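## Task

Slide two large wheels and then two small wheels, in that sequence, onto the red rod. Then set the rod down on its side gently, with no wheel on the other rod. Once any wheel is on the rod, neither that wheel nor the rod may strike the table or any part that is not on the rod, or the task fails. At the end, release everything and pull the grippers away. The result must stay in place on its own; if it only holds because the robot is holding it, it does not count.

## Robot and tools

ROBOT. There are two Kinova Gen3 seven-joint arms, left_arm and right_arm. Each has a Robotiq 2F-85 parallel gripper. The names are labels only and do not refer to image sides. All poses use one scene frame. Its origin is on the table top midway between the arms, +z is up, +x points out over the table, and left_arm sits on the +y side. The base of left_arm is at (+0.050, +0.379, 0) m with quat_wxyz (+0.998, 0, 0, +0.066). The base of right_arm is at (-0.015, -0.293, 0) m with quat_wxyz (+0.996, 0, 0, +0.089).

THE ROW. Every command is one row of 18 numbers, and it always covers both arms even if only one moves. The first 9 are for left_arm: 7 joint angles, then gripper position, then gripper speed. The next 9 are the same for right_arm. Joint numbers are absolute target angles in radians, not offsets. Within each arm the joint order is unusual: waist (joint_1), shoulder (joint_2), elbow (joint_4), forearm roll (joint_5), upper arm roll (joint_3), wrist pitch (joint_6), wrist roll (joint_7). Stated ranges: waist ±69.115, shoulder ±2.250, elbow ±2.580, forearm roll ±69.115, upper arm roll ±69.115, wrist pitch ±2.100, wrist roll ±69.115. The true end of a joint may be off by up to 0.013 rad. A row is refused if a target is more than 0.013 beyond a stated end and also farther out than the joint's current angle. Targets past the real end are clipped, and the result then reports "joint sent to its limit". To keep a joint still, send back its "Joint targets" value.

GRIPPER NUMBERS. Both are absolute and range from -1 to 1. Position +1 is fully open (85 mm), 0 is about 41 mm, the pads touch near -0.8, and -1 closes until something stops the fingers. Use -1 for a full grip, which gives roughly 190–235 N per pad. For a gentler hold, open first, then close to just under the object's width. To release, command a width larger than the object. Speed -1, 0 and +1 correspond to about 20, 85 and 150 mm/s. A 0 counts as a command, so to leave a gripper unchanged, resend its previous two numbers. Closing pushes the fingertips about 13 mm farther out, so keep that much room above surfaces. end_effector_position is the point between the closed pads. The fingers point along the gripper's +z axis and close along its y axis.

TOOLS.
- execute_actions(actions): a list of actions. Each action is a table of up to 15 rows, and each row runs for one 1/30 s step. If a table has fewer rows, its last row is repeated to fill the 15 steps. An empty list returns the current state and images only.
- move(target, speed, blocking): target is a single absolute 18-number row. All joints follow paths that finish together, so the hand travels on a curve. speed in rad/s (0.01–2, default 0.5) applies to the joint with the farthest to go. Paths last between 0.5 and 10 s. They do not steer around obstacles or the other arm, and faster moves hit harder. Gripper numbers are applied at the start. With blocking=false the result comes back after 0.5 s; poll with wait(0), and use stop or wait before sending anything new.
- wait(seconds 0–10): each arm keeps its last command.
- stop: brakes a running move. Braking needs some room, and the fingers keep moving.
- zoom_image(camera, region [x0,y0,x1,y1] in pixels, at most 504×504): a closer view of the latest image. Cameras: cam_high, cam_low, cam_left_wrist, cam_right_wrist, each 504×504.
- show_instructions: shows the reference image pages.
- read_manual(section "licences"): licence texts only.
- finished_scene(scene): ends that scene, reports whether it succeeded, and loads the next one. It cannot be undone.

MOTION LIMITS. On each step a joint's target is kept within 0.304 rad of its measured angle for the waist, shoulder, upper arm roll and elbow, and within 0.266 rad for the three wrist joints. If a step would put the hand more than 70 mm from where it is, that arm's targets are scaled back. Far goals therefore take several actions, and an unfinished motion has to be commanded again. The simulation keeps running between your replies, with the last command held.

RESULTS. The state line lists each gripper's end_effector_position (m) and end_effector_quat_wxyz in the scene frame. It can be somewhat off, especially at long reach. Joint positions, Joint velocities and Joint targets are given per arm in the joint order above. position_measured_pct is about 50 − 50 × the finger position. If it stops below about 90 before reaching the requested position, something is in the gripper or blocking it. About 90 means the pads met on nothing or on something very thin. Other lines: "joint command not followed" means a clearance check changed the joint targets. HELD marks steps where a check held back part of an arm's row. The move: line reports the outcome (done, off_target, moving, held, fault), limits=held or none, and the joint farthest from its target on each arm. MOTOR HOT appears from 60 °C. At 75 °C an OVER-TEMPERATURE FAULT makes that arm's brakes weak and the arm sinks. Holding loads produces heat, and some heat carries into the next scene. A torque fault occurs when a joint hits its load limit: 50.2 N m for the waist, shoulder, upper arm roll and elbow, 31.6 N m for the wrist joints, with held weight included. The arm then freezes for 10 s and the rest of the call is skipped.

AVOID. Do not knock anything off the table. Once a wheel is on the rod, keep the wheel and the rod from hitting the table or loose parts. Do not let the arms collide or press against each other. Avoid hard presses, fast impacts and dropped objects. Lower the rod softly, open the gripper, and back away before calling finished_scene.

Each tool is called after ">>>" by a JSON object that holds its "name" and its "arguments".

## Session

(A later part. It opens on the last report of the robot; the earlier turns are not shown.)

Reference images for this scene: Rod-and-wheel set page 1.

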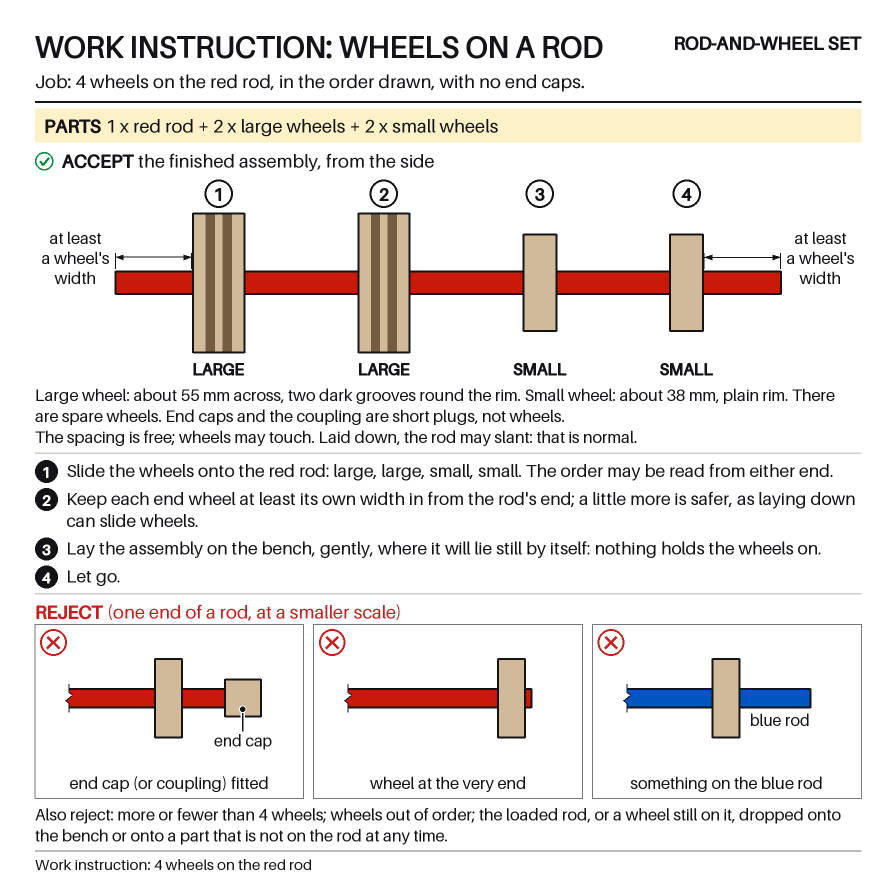

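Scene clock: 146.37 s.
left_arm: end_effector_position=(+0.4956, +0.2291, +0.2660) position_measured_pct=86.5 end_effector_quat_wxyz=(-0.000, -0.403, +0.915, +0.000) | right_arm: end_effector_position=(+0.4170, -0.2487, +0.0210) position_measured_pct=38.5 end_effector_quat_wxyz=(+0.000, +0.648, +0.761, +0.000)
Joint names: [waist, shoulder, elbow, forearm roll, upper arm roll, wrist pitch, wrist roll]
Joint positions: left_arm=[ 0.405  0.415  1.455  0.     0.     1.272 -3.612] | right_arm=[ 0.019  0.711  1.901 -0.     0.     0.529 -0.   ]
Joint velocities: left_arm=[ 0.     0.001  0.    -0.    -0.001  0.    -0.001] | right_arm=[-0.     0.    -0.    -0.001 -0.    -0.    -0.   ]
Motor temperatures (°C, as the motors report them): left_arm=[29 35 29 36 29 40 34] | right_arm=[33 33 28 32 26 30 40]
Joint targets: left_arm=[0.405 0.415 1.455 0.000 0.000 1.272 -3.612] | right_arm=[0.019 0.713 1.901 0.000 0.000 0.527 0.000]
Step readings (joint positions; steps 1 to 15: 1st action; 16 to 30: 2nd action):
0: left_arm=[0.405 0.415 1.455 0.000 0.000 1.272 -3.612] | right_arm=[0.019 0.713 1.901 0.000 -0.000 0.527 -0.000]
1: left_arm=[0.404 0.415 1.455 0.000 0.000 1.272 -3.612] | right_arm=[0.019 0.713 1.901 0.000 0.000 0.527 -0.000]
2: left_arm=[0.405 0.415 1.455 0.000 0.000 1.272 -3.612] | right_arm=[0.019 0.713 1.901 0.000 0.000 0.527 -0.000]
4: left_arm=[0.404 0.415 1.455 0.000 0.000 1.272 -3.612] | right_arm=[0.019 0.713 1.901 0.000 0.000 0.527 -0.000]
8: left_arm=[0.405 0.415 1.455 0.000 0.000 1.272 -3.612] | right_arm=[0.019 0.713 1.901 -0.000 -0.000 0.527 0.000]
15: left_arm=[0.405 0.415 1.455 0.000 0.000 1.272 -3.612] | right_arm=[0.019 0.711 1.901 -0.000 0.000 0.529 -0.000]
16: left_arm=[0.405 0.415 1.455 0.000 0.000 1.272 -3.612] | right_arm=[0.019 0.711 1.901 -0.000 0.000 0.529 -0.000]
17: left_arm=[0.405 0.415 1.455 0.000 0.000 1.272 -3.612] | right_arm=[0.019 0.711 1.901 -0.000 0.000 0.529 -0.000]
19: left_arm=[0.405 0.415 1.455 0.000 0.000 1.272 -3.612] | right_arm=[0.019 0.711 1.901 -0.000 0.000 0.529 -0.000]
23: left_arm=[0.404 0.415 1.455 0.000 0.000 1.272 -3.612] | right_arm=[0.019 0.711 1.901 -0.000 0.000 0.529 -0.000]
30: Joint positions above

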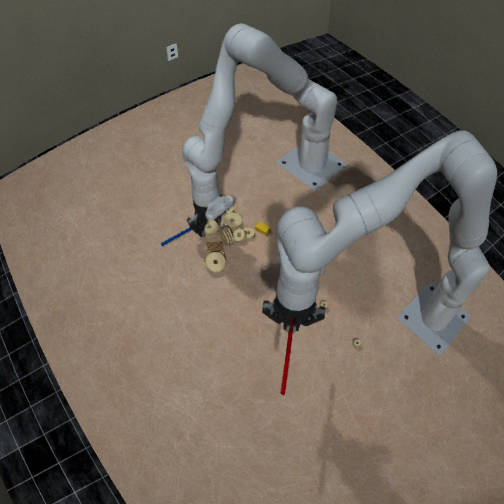

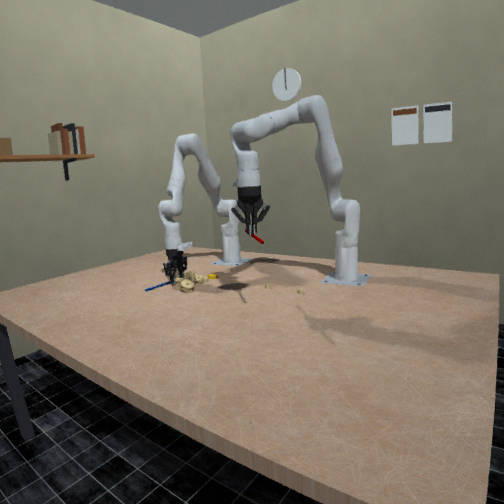

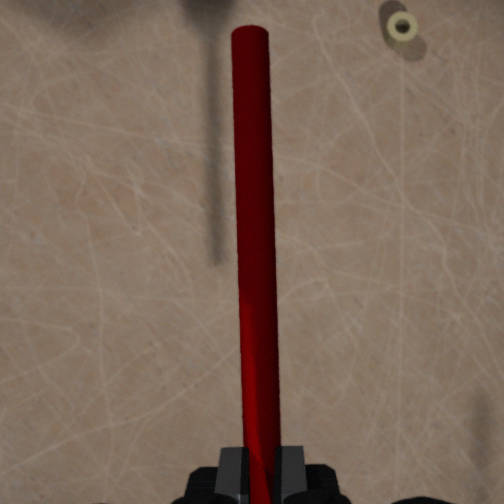

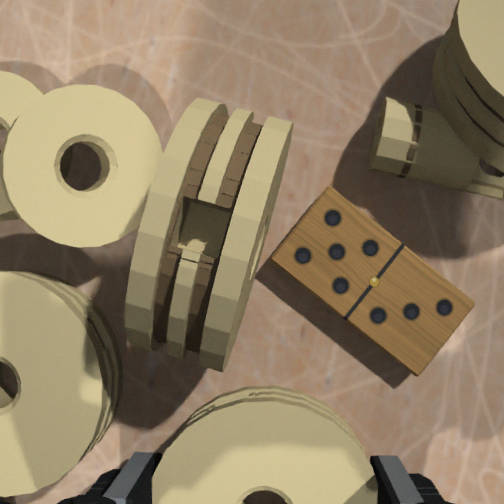

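>>> {"name": "move", "arguments": {"target": [0.4045,0.4146,1.4552,0,0,1.2718,-3.6116,-1,-0.7, 0.019,0.469,1.7868,0,0,0.8858,0,-1,-0.5], "speed": 0.5}}

>>> {"name": "move", "arguments": {"target": [0.4045,0.4146,1.4552,0,0,1.2718,-3.6116,-1,-0.7, -0.6508,0.8825,2.5703,0,0,-1.882,0,-1,-0.5], "speed": 0.9}}

Scene clock: 153.67 s.
left_arm: end_effector_position=(+0.4956, +0.2291, +0.2660) position_measured_pct=86.5 end_effector_quat_wxyz=(-0.000, -0.403, +0.915, +0.000) | right_arm: end_effector_position=(+0.4170, -0.2487, +0.1499) position_measured_pct=38.5 end_effector_quat_wxyz=(-0.000, +0.648, +0.761, -0.000)
Joint names: [waist, shoulder, elbow, forearm roll, upper arm roll, wrist pitch, wrist roll]
Joint positions: left_arm=[ 0.404  0.415  1.455  0.     0.     1.272 -3.612] | right_arm=[ 0.019  0.469  1.787 -0.     0.     0.886 -0.   ]
Joint velocities: left_arm=[ 0.001  0.002 -0.001  0.001  0.     0.    -0.   ] | right_arm=[-0.    -0.002  0.    -0.     0.     0.    -0.   ]
Motor temperatures (°C, as the motors report them): left_arm=[29 35 29 36 29 40 34] | right_arm=[33 33 28 32 26 30 40]
Joint targets: left_arm=[0.405 0.415 1.455 0.000 0.000 1.272 -3.612] | right_arm=[0.019 0.469 1.787 0.000 0.000 0.886 0.000]
move: done; limits=none; left_arm: farthest joint: the waist, 0.000 radians from its target (0.000 radians at the start); right_arm: farthest joint: the waist, 0.000 radians from its target (0.000 radians at the start)

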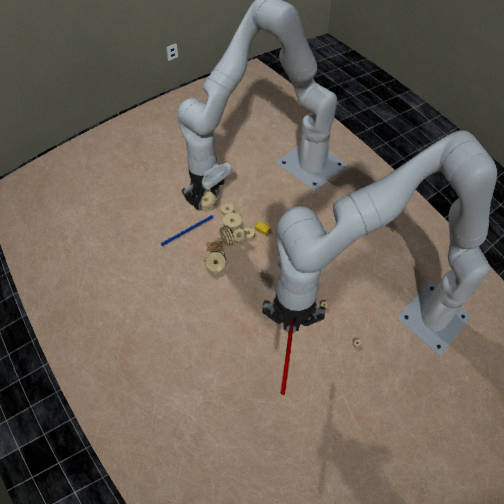

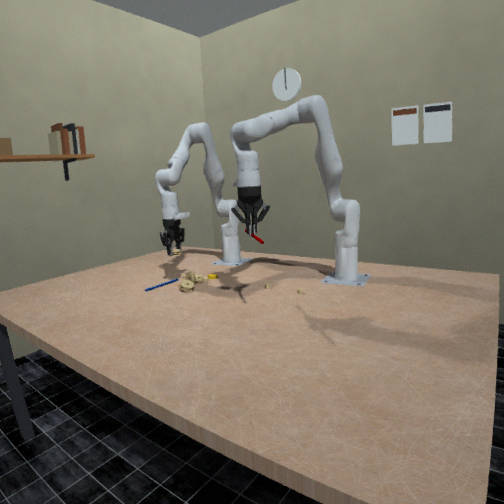

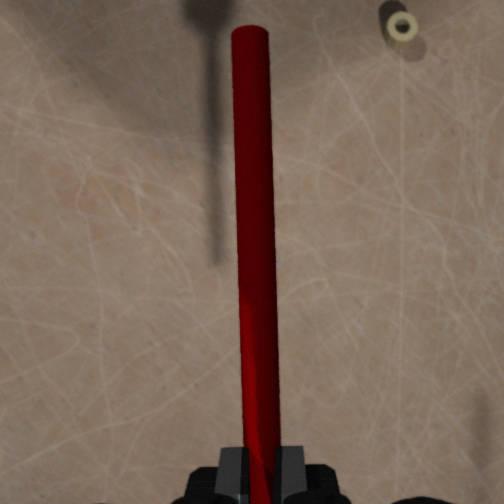

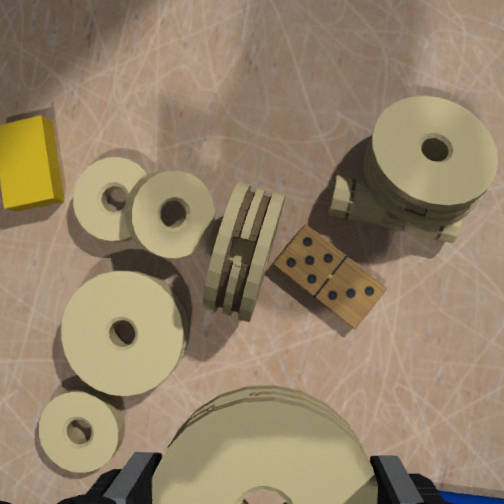

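Scene clock: 157.27 s.
left_arm: end_effector_position=(+0.4956, +0.2291, +0.2660) position_measured_pct=86.5 end_effector_quat_wxyz=(-0.000, -0.403, +0.915, +0.000) | right_arm: end_effector_position=(+0.3681, +0.0882, +0.2530) position_measured_pct=38.5 end_effector_quat_wxyz=(+0.256, +0.256, +0.659, +0.659)
Joint names: [waist, shoulder, elbow, forearm roll, upper arm roll, wrist pitch, wrist roll]
Joint positions: left_arm=[ 0.404  0.415  1.455 -0.     0.     1.272 -3.612] | right_arm=[-0.65   0.882  2.57   0.    -0.    -1.882  0.   ]
Joint velocities: left_arm=[ 0.    -0.     0.     0.001  0.001  0.     0.   ] | right_arm=[-0.003  0.003  0.001 -0.     0.    -0.     0.   ]
Motor temperatures (°C, as the motors report them): left_arm=[29 35 29 36 29 40 34] | right_arm=[33 33 28 32 26 30 40]
Joint targets: left_arm=[0.405 0.415 1.455 0.000 0.000 1.272 -3.612] | right_arm=[-0.651 0.882 2.570 0.000 0.000 -1.882 0.000]
move: done; limits=none; left_arm: farthest joint: the waist, 0.000 radians from its target (0.000 radians at the start); right_arm: farthest joint: the waist, 0.000 radians from its target (0.670 radians at the start)

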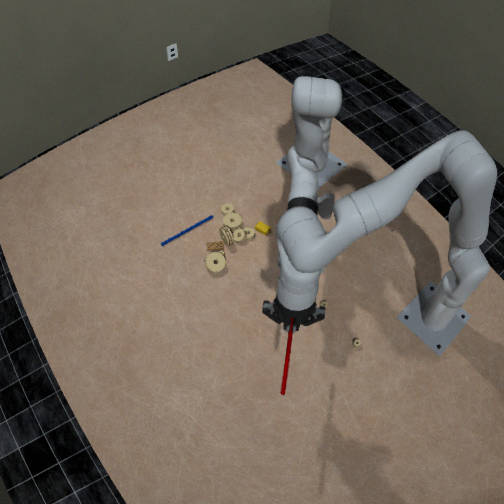

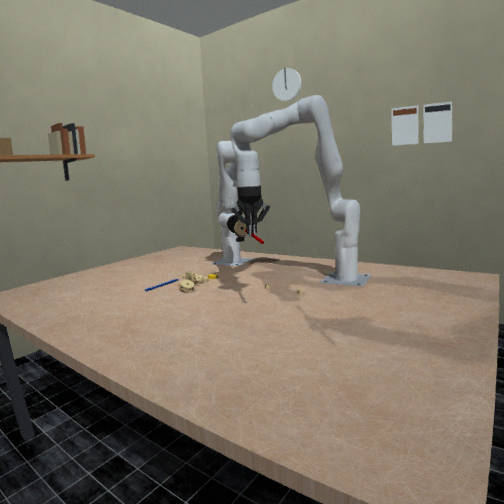

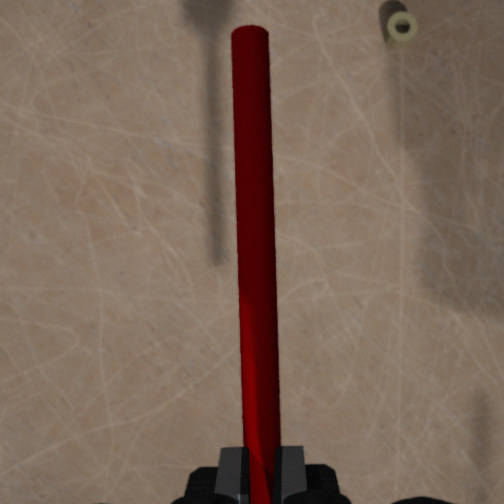

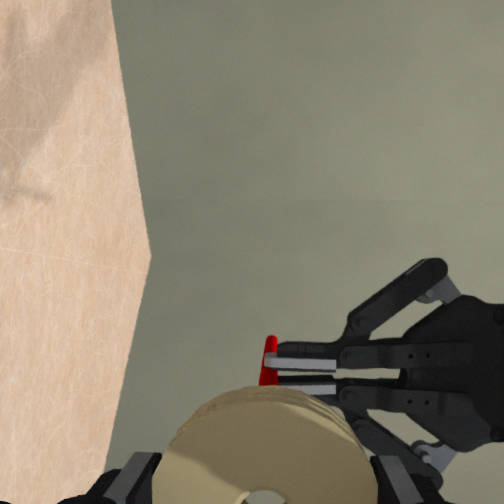

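>>> {"name": "move", "arguments": {"target": [0.4045,0.4146,1.4552,0,0,1.2718,-3.6116,-1,-0.7, -0.6508,0.8406,2.4055,0,0,-1.6753,0,-1,-0.5], "speed": 0.3}}

>>> {"name": "zoom_image", "arguments": {"camera": "cam_right_wrist", "region": [200,424,340,504]}}

Scene clock: 166.43 s.
left_arm: end_effector_position=(+0.4956, +0.2291, +0.2660) position_measured_pct=86.5 end_effector_quat_wxyz=(-0.000, -0.403, +0.915, +0.000) | right_arm: end_effector_position=(+0.4030, +0.1267, +0.2527) position_measured_pct=38.5 end_effector_quat_wxyz=(+0.256, +0.256, +0.659, +0.659)
Joint names: [waist, shoulder, elbow, forearm roll, upper arm roll, wrist pitch, wrist roll]
Joint positions: left_arm=[ 0.404  0.415  1.455  0.    -0.     1.272 -3.612] | right_arm=[-0.651  0.841  2.406 -0.     0.    -1.675  0.   ]
Joint velocities: left_arm=[-0.001 -0.001 -0.     0.001  0.    -0.     0.   ] | right_arm=[-0.    -0.002 -0.001 -0.     0.     0.    -0.   ]
Motor temperatures (°C, as the motors report them): left_arm=[29 35 29 36 29 40 34] | right_arm=[33 33 28 32 26 30 40]
Joint targets: left_arm=[0.405 0.415 1.455 0.000 0.000 1.272 -3.612] | right_arm=[-0.651 0.841 2.405 0.000 0.000 -1.675 0.000]
move: done; limits=none; left_arm: farthest joint: the waist, 0.000 radians from its target (0.000 radians at the start); right_arm: farthest joint: the waist, 0.000 radians from its target (0.000 radians at the start)

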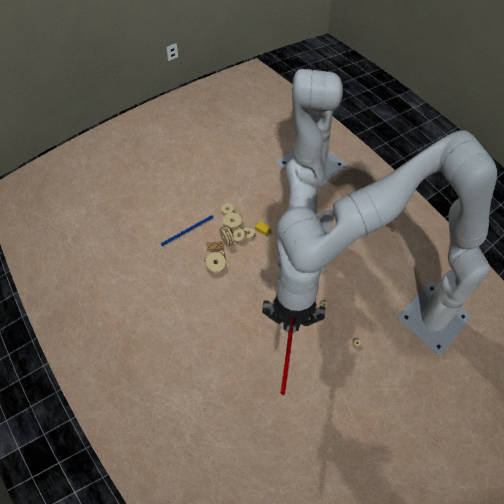

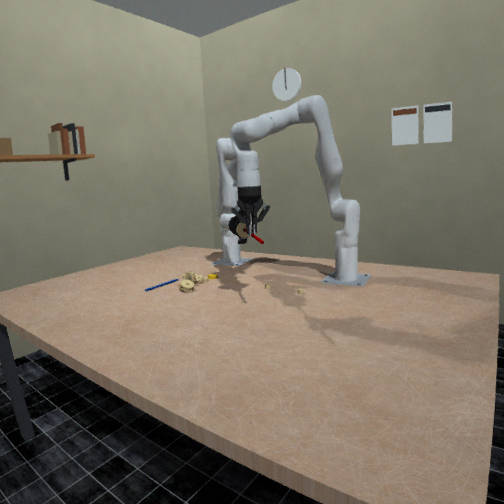

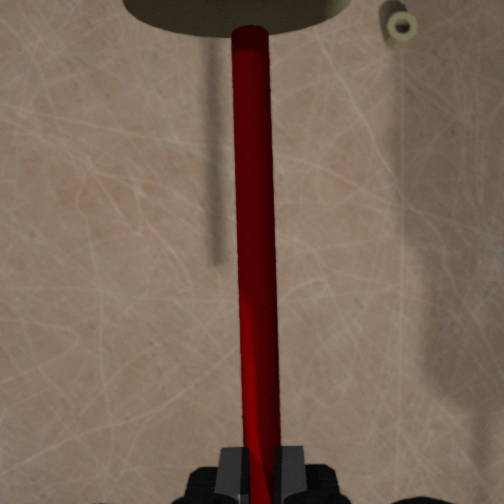

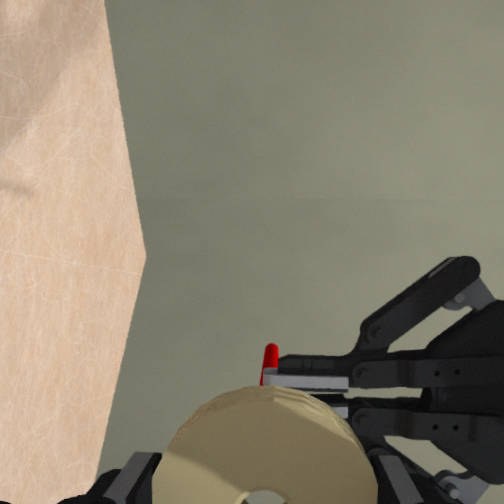

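Region (200, 424, 340, 504) of cam_right_wrist's 504x504 image, scaled by 3.600; it fills the top 288 rows of this view, and the rest is white.

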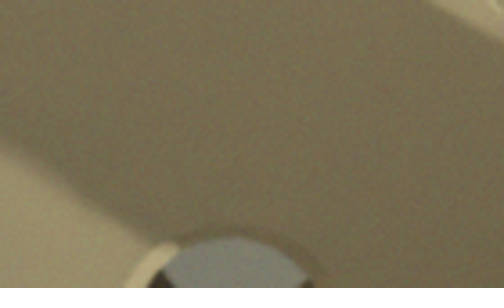

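>>> {"name": "move", "arguments": {"target": [0.4045,0.4146,1.4552,0,0,1.2718,-3.6116,-1,-0.7, -0.6508,0.839,2.3897,0,0,-1.6579,0,-1,-0.5], "speed": 0.05}}

>>> {"name": "zoom_image", "arguments": {"camera": "cam_right_wrist", "region": [200,424,340,504]}}

>>> {"name": "zoom_image", "arguments": {"camera": "cam_left_wrist", "region": [100,0,400,120]}}

Scene clock: 175.10 s.
left_arm: end_effector_position=(+0.4956, +0.2291, +0.2660) position_measured_pct=86.5 end_effector_quat_wxyz=(-0.000, -0.403, +0.915, +0.000) | right_arm: end_effector_position=(+0.4064, +0.1304, +0.2528) position_measured_pct=38.5 end_effector_quat_wxyz=(+0.256, +0.256, +0.659, +0.659)
Joint names: [waist, shoulder, elbow, forearm roll, upper arm roll, wrist pitch, wrist roll]
Joint positions: left_arm=[ 0.404  0.415  1.455  0.     0.     1.272 -3.612] | right_arm=[-0.651  0.839  2.39  -0.    -0.    -1.658  0.   ]
Joint velocities: left_arm=[ 0.    -0.     0.    -0.001 -0.    -0.     0.   ] | right_arm=[-0.    -0.     0.001 -0.     0.     0.     0.   ]
Motor temperatures (°C, as the motors report them): left_arm=[29 35 29 36 29 40 34] | right_arm=[33 33 28 32 26 30 40]
Joint targets: left_arm=[0.405 0.415 1.455 0.000 0.000 1.272 -3.612] | right_arm=[-0.651 0.839 2.390 0.000 0.000 -1.658 0.000]
move: done; limits=none; left_arm: farthest joint: the waist, 0.000 radians from its target (0.000 radians at the start); right_arm: farthest joint: the waist, 0.000 radians from its target (0.000 radians at the start)

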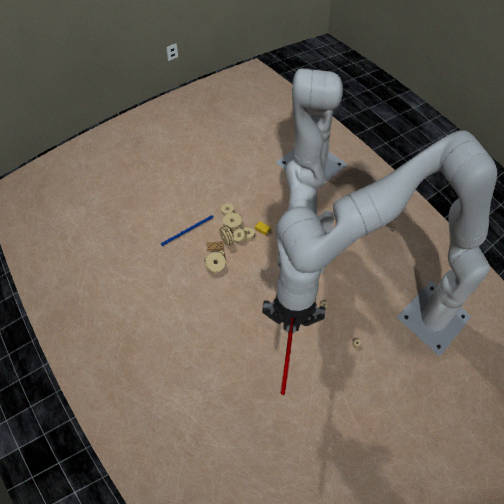

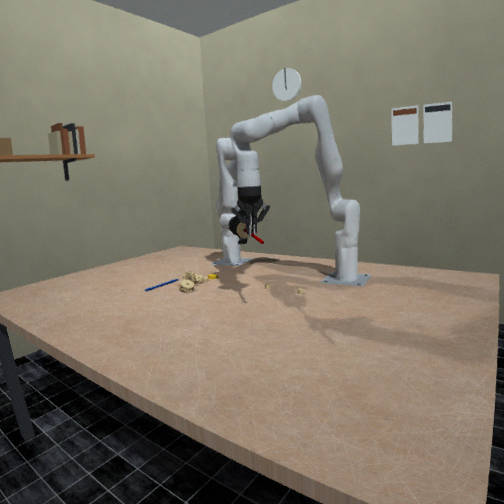

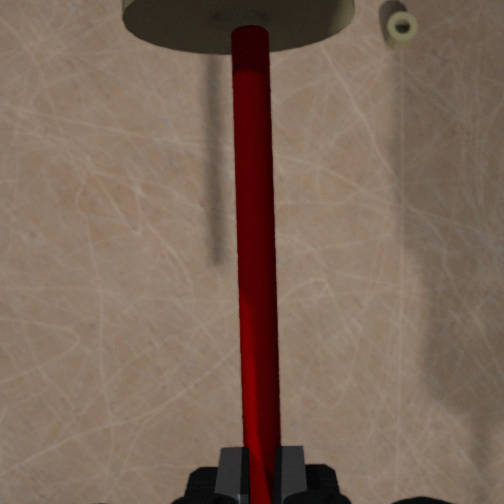

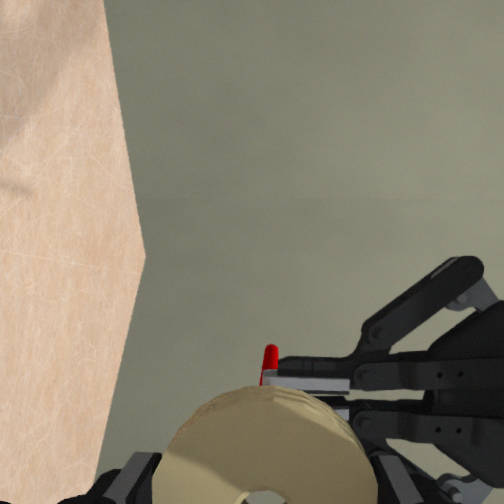

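Region (200, 424, 340, 504) of cam_right_wrist's 504x504 image, scaled by 3.600; it fills the top 288 rows of this view, and the rest is white.

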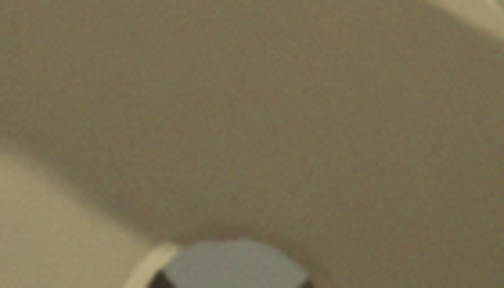

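Region (100, 0, 400, 120) of cam_left_wrist's 504x504 image, scaled by 1.680; it fills the top 202 rows of this view, and the rest is white.

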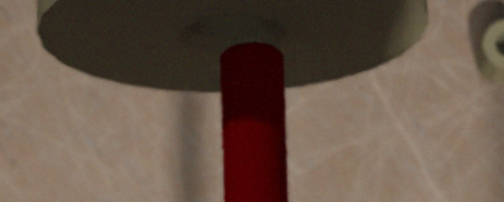

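>>> {"name": "move", "arguments": {"target": [0.4045,0.4146,1.4552,0,0,1.2718,-3.6116,-1,-0.7, -0.6565,0.839,2.3897,0,0,-1.6579,0,-1,-0.5], "speed": 0.03}}

>>> {"name": "zoom_image", "arguments": {"camera": "cam_right_wrist", "region": [200,424,340,504]}}

>>> {"name": "zoom_image", "arguments": {"camera": "cam_left_wrist", "region": [100,0,400,120]}}

Scene clock: 187.90 s.
left_arm: end_effector_position=(+0.4956, +0.2291, +0.2660) position_measured_pct=86.5 end_effector_quat_wxyz=(-0.000, -0.403, +0.915, +0.000) | right_arm: end_effector_position=(+0.4040, +0.1328, +0.2528) position_measured_pct=38.5 end_effector_quat_wxyz=(+0.254, +0.254, +0.660, +0.660)
Joint names: [waist, shoulder, elbow, forearm roll, upper arm roll, wrist pitch, wrist roll]
Joint positions: left_arm=[ 0.404  0.415  1.455  0.    -0.     1.272 -3.612] | right_arm=[-0.656  0.839  2.39   0.    -0.    -1.658  0.   ]
Joint velocities: left_arm=[-0.    -0.     0.     0.    -0.     0.001 -0.   ] | right_arm=[-0.001  0.    -0.001 -0.     0.     0.     0.   ]
Motor temperatures (°C, as the motors report them): left_arm=[29 35 29 36 29 40 34] | right_arm=[33 33 28 32 26 30 40]
Joint targets: left_arm=[0.405 0.415 1.455 0.000 0.000 1.272 -3.612] | right_arm=[-0.656 0.839 2.390 0.000 0.000 -1.658 0.000]
move: done; limits=none; left_arm: farthest joint: the waist, 0.000 radians from its target (0.000 radians at the start); right_arm: farthest joint: the waist, 0.000 radians from its target (0.006 radians at the start)

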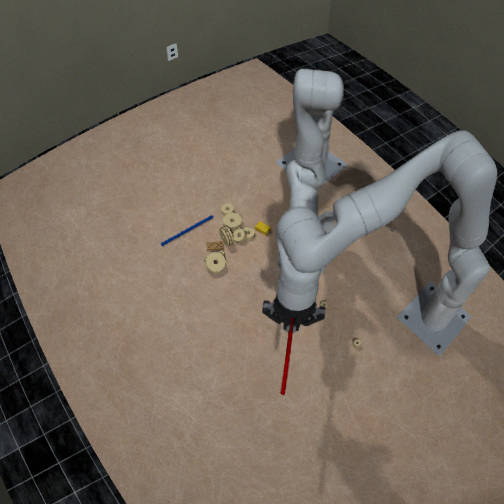

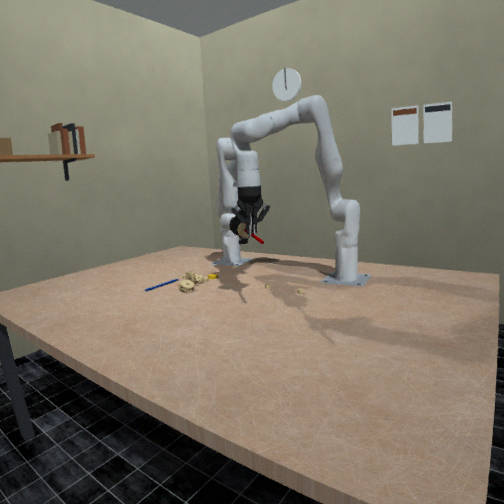

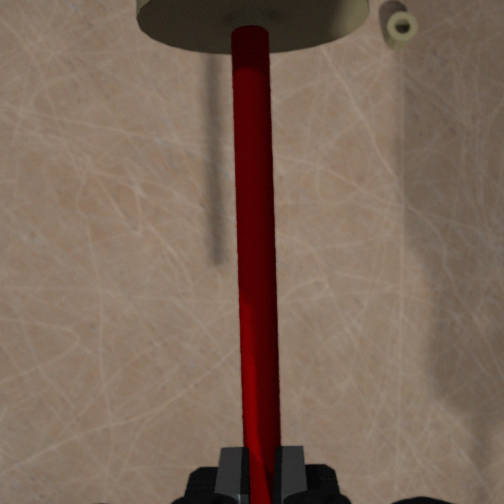

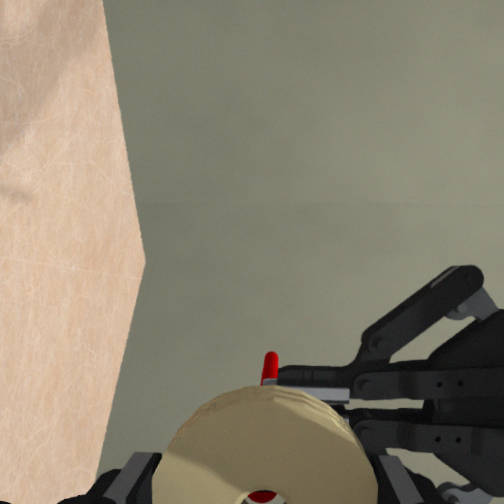

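Region (200, 424, 340, 504) of cam_right_wrist's 504x504 image, scaled by 3.600; it fills the top 288 rows of this view, and the rest is white.

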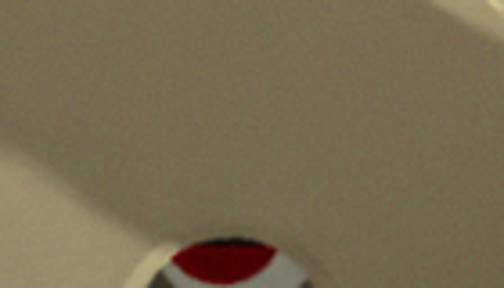

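Region (100, 0, 400, 120) of cam_left_wrist's 504x504 image, scaled by 1.680; it fills the top 202 rows of this view, and the rest is white.

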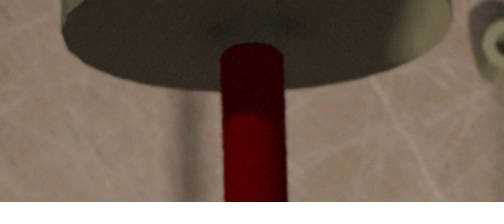

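>>> {"name": "move", "arguments": {"target": [0.4045,0.4146,1.4552,0,0,1.2718,-3.6116,-1,-0.7, -0.6565,0.8394,2.3644,0,0,-1.6330,0,-1,-0.5], "speed": 0.03}}

>>> {"name": "move", "arguments": {"target": [0.4045,0.4146,1.4552,0,0,1.2718,-3.6116,-1,-0.7, -0.6565,0.8381,2.2977,0,0,-1.565,0,-1,-0.5], "speed": 0.05}}

Scene clock: 198.70 s.
left_arm: end_effector_position=(+0.4956, +0.2291, +0.2660) position_measured_pct=86.5 end_effector_quat_wxyz=(-0.000, -0.403, +0.915, +0.000) | right_arm: end_effector_position=(+0.4093, +0.1387, +0.2521) position_measured_pct=38.5 end_effector_quat_wxyz=(+0.254, +0.254, +0.660, +0.660)
Joint names: [waist, shoulder, elbow, forearm roll, upper arm roll, wrist pitch, wrist roll]
Joint positions: left_arm=[ 0.405  0.415  1.455  0.     0.     1.272 -3.612] | right_arm=[-0.657  0.839  2.364 -0.    -0.    -1.633  0.   ]
Joint velocities: left_arm=[ 0.001 -0.001 -0.     0.001 -0.    -0.     0.   ] | right_arm=[ 0.001 -0.    -0.001  0.     0.     0.001  0.   ]
Motor temperatures (°C, as the motors report them): left_arm=[29 35 29 36 29 40 34] | right_arm=[33 33 28 32 26 30 40]
Joint targets: left_arm=[0.405 0.415 1.455 0.000 0.000 1.272 -3.612] | right_arm=[-0.656 0.839 2.364 0.000 0.000 -1.633 0.000]
move: done; limits=none; left_arm: farthest joint: the waist, 0.000 radians from its target (0.000 radians at the start); right_arm: farthest joint: the waist, 0.000 radians from its target (0.000 radians at the start)

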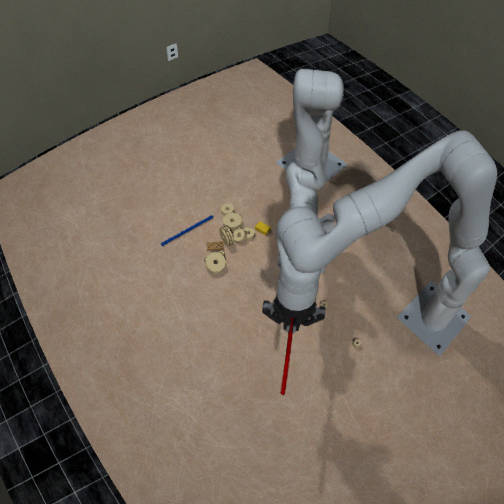

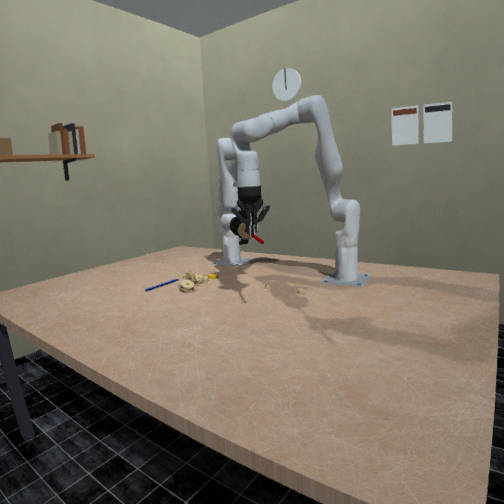

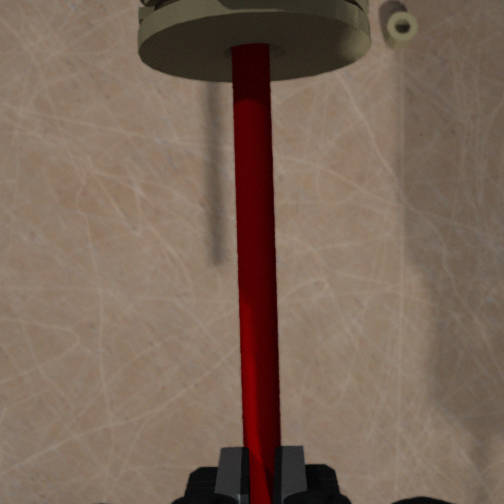

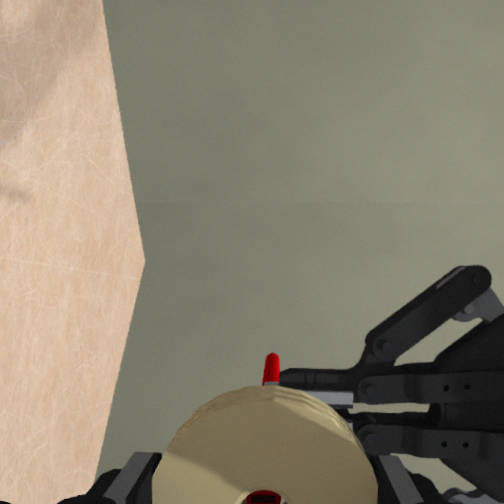

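Scene clock: 200.33 s.
left_arm: end_effector_position=(+0.4956, +0.2291, +0.2660) position_measured_pct=86.5 end_effector_quat_wxyz=(-0.000, -0.403, +0.915, +0.000) | right_arm: end_effector_position=(+0.4234, +0.1542, +0.2519) position_measured_pct=38.5 end_effector_quat_wxyz=(+0.254, +0.254, +0.660, +0.660)
Joint names: [waist, shoulder, elbow, forearm roll, upper arm roll, wrist pitch, wrist roll]
Joint positions: left_arm=[ 0.405  0.415  1.455  0.     0.     1.272 -3.612] | right_arm=[-0.657  0.838  2.298 -0.    -0.    -1.565  0.   ]
Joint velocities: left_arm=[ 0.     0.001 -0.     0.     0.    -0.    -0.   ] | right_arm=[ 0.  0.  0. -0. -0.  0.  0.]
Motor temperatures (°C, as the motors report them): left_arm=[29 35 29 36 29 40 34] | right_arm=[33 33 28 32 26 30 40]
Joint targets: left_arm=[0.405 0.415 1.455 0.000 0.000 1.272 -3.612] | right_arm=[-0.656 0.838 2.298 0.000 0.000 -1.565 0.000]
move: done; limits=none; left_arm: farthest joint: the waist, 0.000 radians from its target (0.000 radians at the start); right_arm: farthest joint: the waist, 0.000 radians from its target (0.000 radians at the start)

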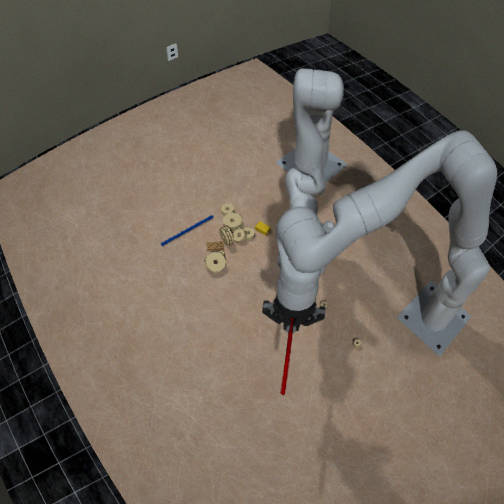

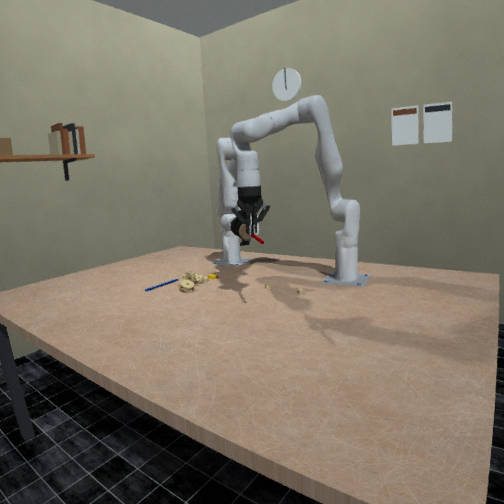

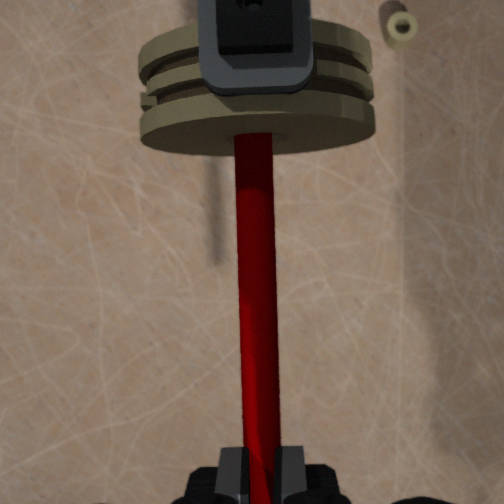

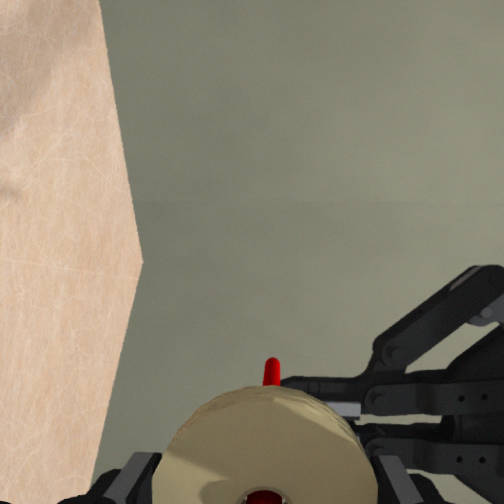

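>>> {"name": "move", "arguments": {"target": [0.4045,0.4146,1.4552,0,0,1.2718,-3.6116,-1,-0.7, -0.6555,0.8409,2.2210,0,0,-1.4911,0,-1,-0.5], "speed": 0.06}}

>>> {"name": "move", "arguments": {"target": [0.4045,0.4146,1.4552,0,0,1.2718,-3.6116,-1,-0.7, -0.6550,0.8480,2.1562,0,0,-1.4334,0,-1,-0.5], "speed": 0.06}}

Scene clock: 204.30 s.
left_arm: end_effector_position=(+0.4956, +0.2291, +0.2660) position_measured_pct=86.5 end_effector_quat_wxyz=(-0.000, -0.403, +0.915, +0.000) | right_arm: end_effector_position=(+0.4400, +0.1716, +0.2520) position_measured_pct=38.5 end_effector_quat_wxyz=(+0.255, +0.255, +0.660, +0.660)
Joint names: [waist, shoulder, elbow, forearm roll, upper arm roll, wrist pitch, wrist roll]
Joint positions: left_arm=[ 0.404  0.415  1.455  0.     0.     1.272 -3.612] | right_arm=[-0.656  0.841  2.221 -0.     0.    -1.491  0.   ]
Joint velocities: left_arm=[0.001 0.001 0.    0.001 0.    0.001 0.   ] | right_arm=[ 0.     0.    -0.001 -0.001 -0.     0.    -0.   ]
Motor temperatures (°C, as the motors report them): left_arm=[29 35 29 36 29 40 34] | right_arm=[33 33 28 32 26 30 40]
Joint targets: left_arm=[0.405 0.415 1.455 0.000 0.000 1.272 -3.612] | right_arm=[-0.656 0.841 2.221 0.000 0.000 -1.491 0.000]
move: done; limits=none; left_arm: farthest joint: the waist, 0.000 radians from its target (0.000 radians at the start); right_arm: farthest joint: the waist, 0.000 radians from its target (0.001 radians at the start)

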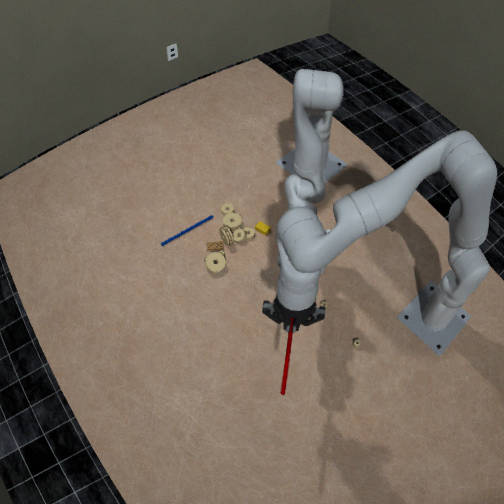

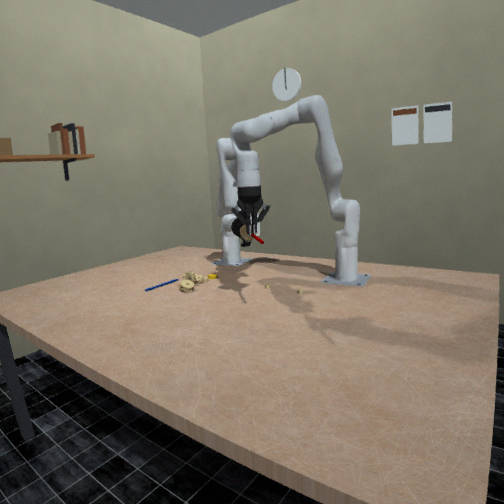

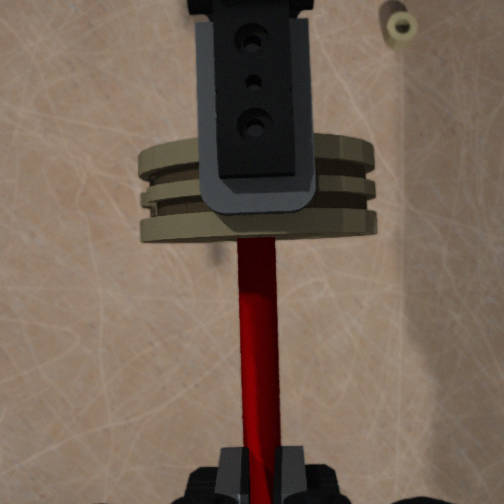

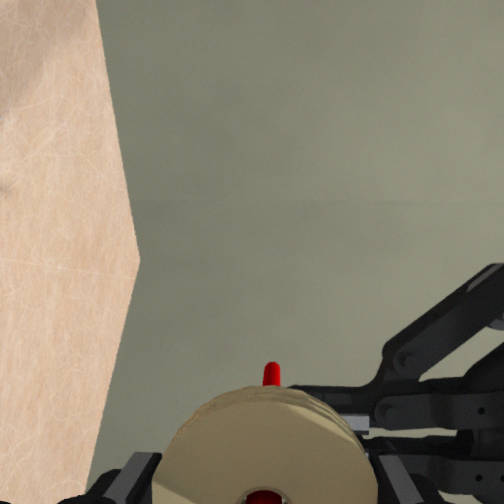

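Scene clock: 205.67 s.
left_arm: end_effector_position=(+0.4956, +0.2291, +0.2660) position_measured_pct=86.5 end_effector_quat_wxyz=(-0.000, -0.403, +0.915, +0.000) | right_arm: end_effector_position=(+0.4537, +0.1861, +0.2518) position_measured_pct=38.5 end_effector_quat_wxyz=(+0.255, +0.255, +0.660, +0.660)
Joint names: [waist, shoulder, elbow, forearm roll, upper arm roll, wrist pitch, wrist roll]
Joint positions: left_arm=[ 0.404  0.415  1.455  0.     0.     1.272 -3.612] | right_arm=[-0.655  0.848  2.156 -0.    -0.    -1.433  0.   ]
Joint velocities: left_arm=[-0.001  0.     0.     0.001 -0.     0.    -0.   ] | right_arm=[ 0.  0. -0. -0.  0.  0. -0.]
Motor temperatures (°C, as the motors report them): left_arm=[29 35 29 36 29 40 34] | right_arm=[33 33 28 32 26 30 40]
Joint targets: left_arm=[0.405 0.415 1.455 0.000 0.000 1.272 -3.612] | right_arm=[-0.655 0.848 2.156 0.000 0.000 -1.433 0.000]
move: done; limits=none; left_arm: farthest joint: the waist, 0.000 radians from its target (0.000 radians at the start); right_arm: farthest joint: the waist, 0.000 radians from its target (0.001 radians at the start)

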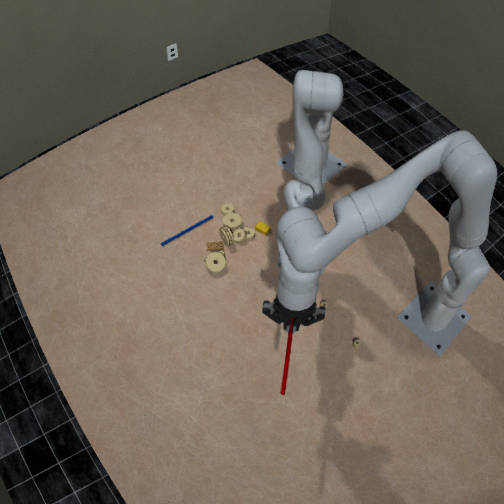

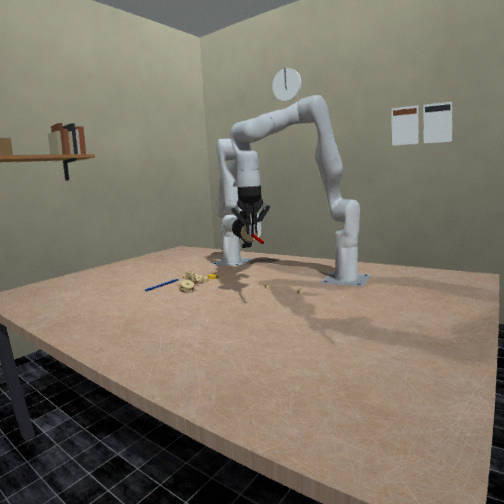

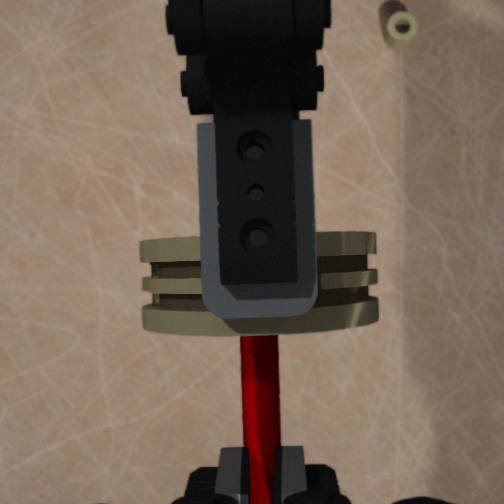

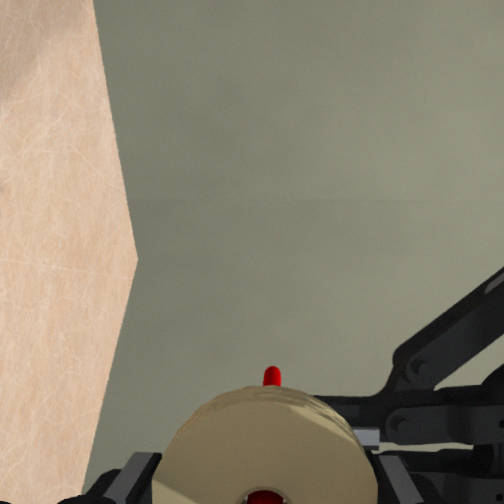

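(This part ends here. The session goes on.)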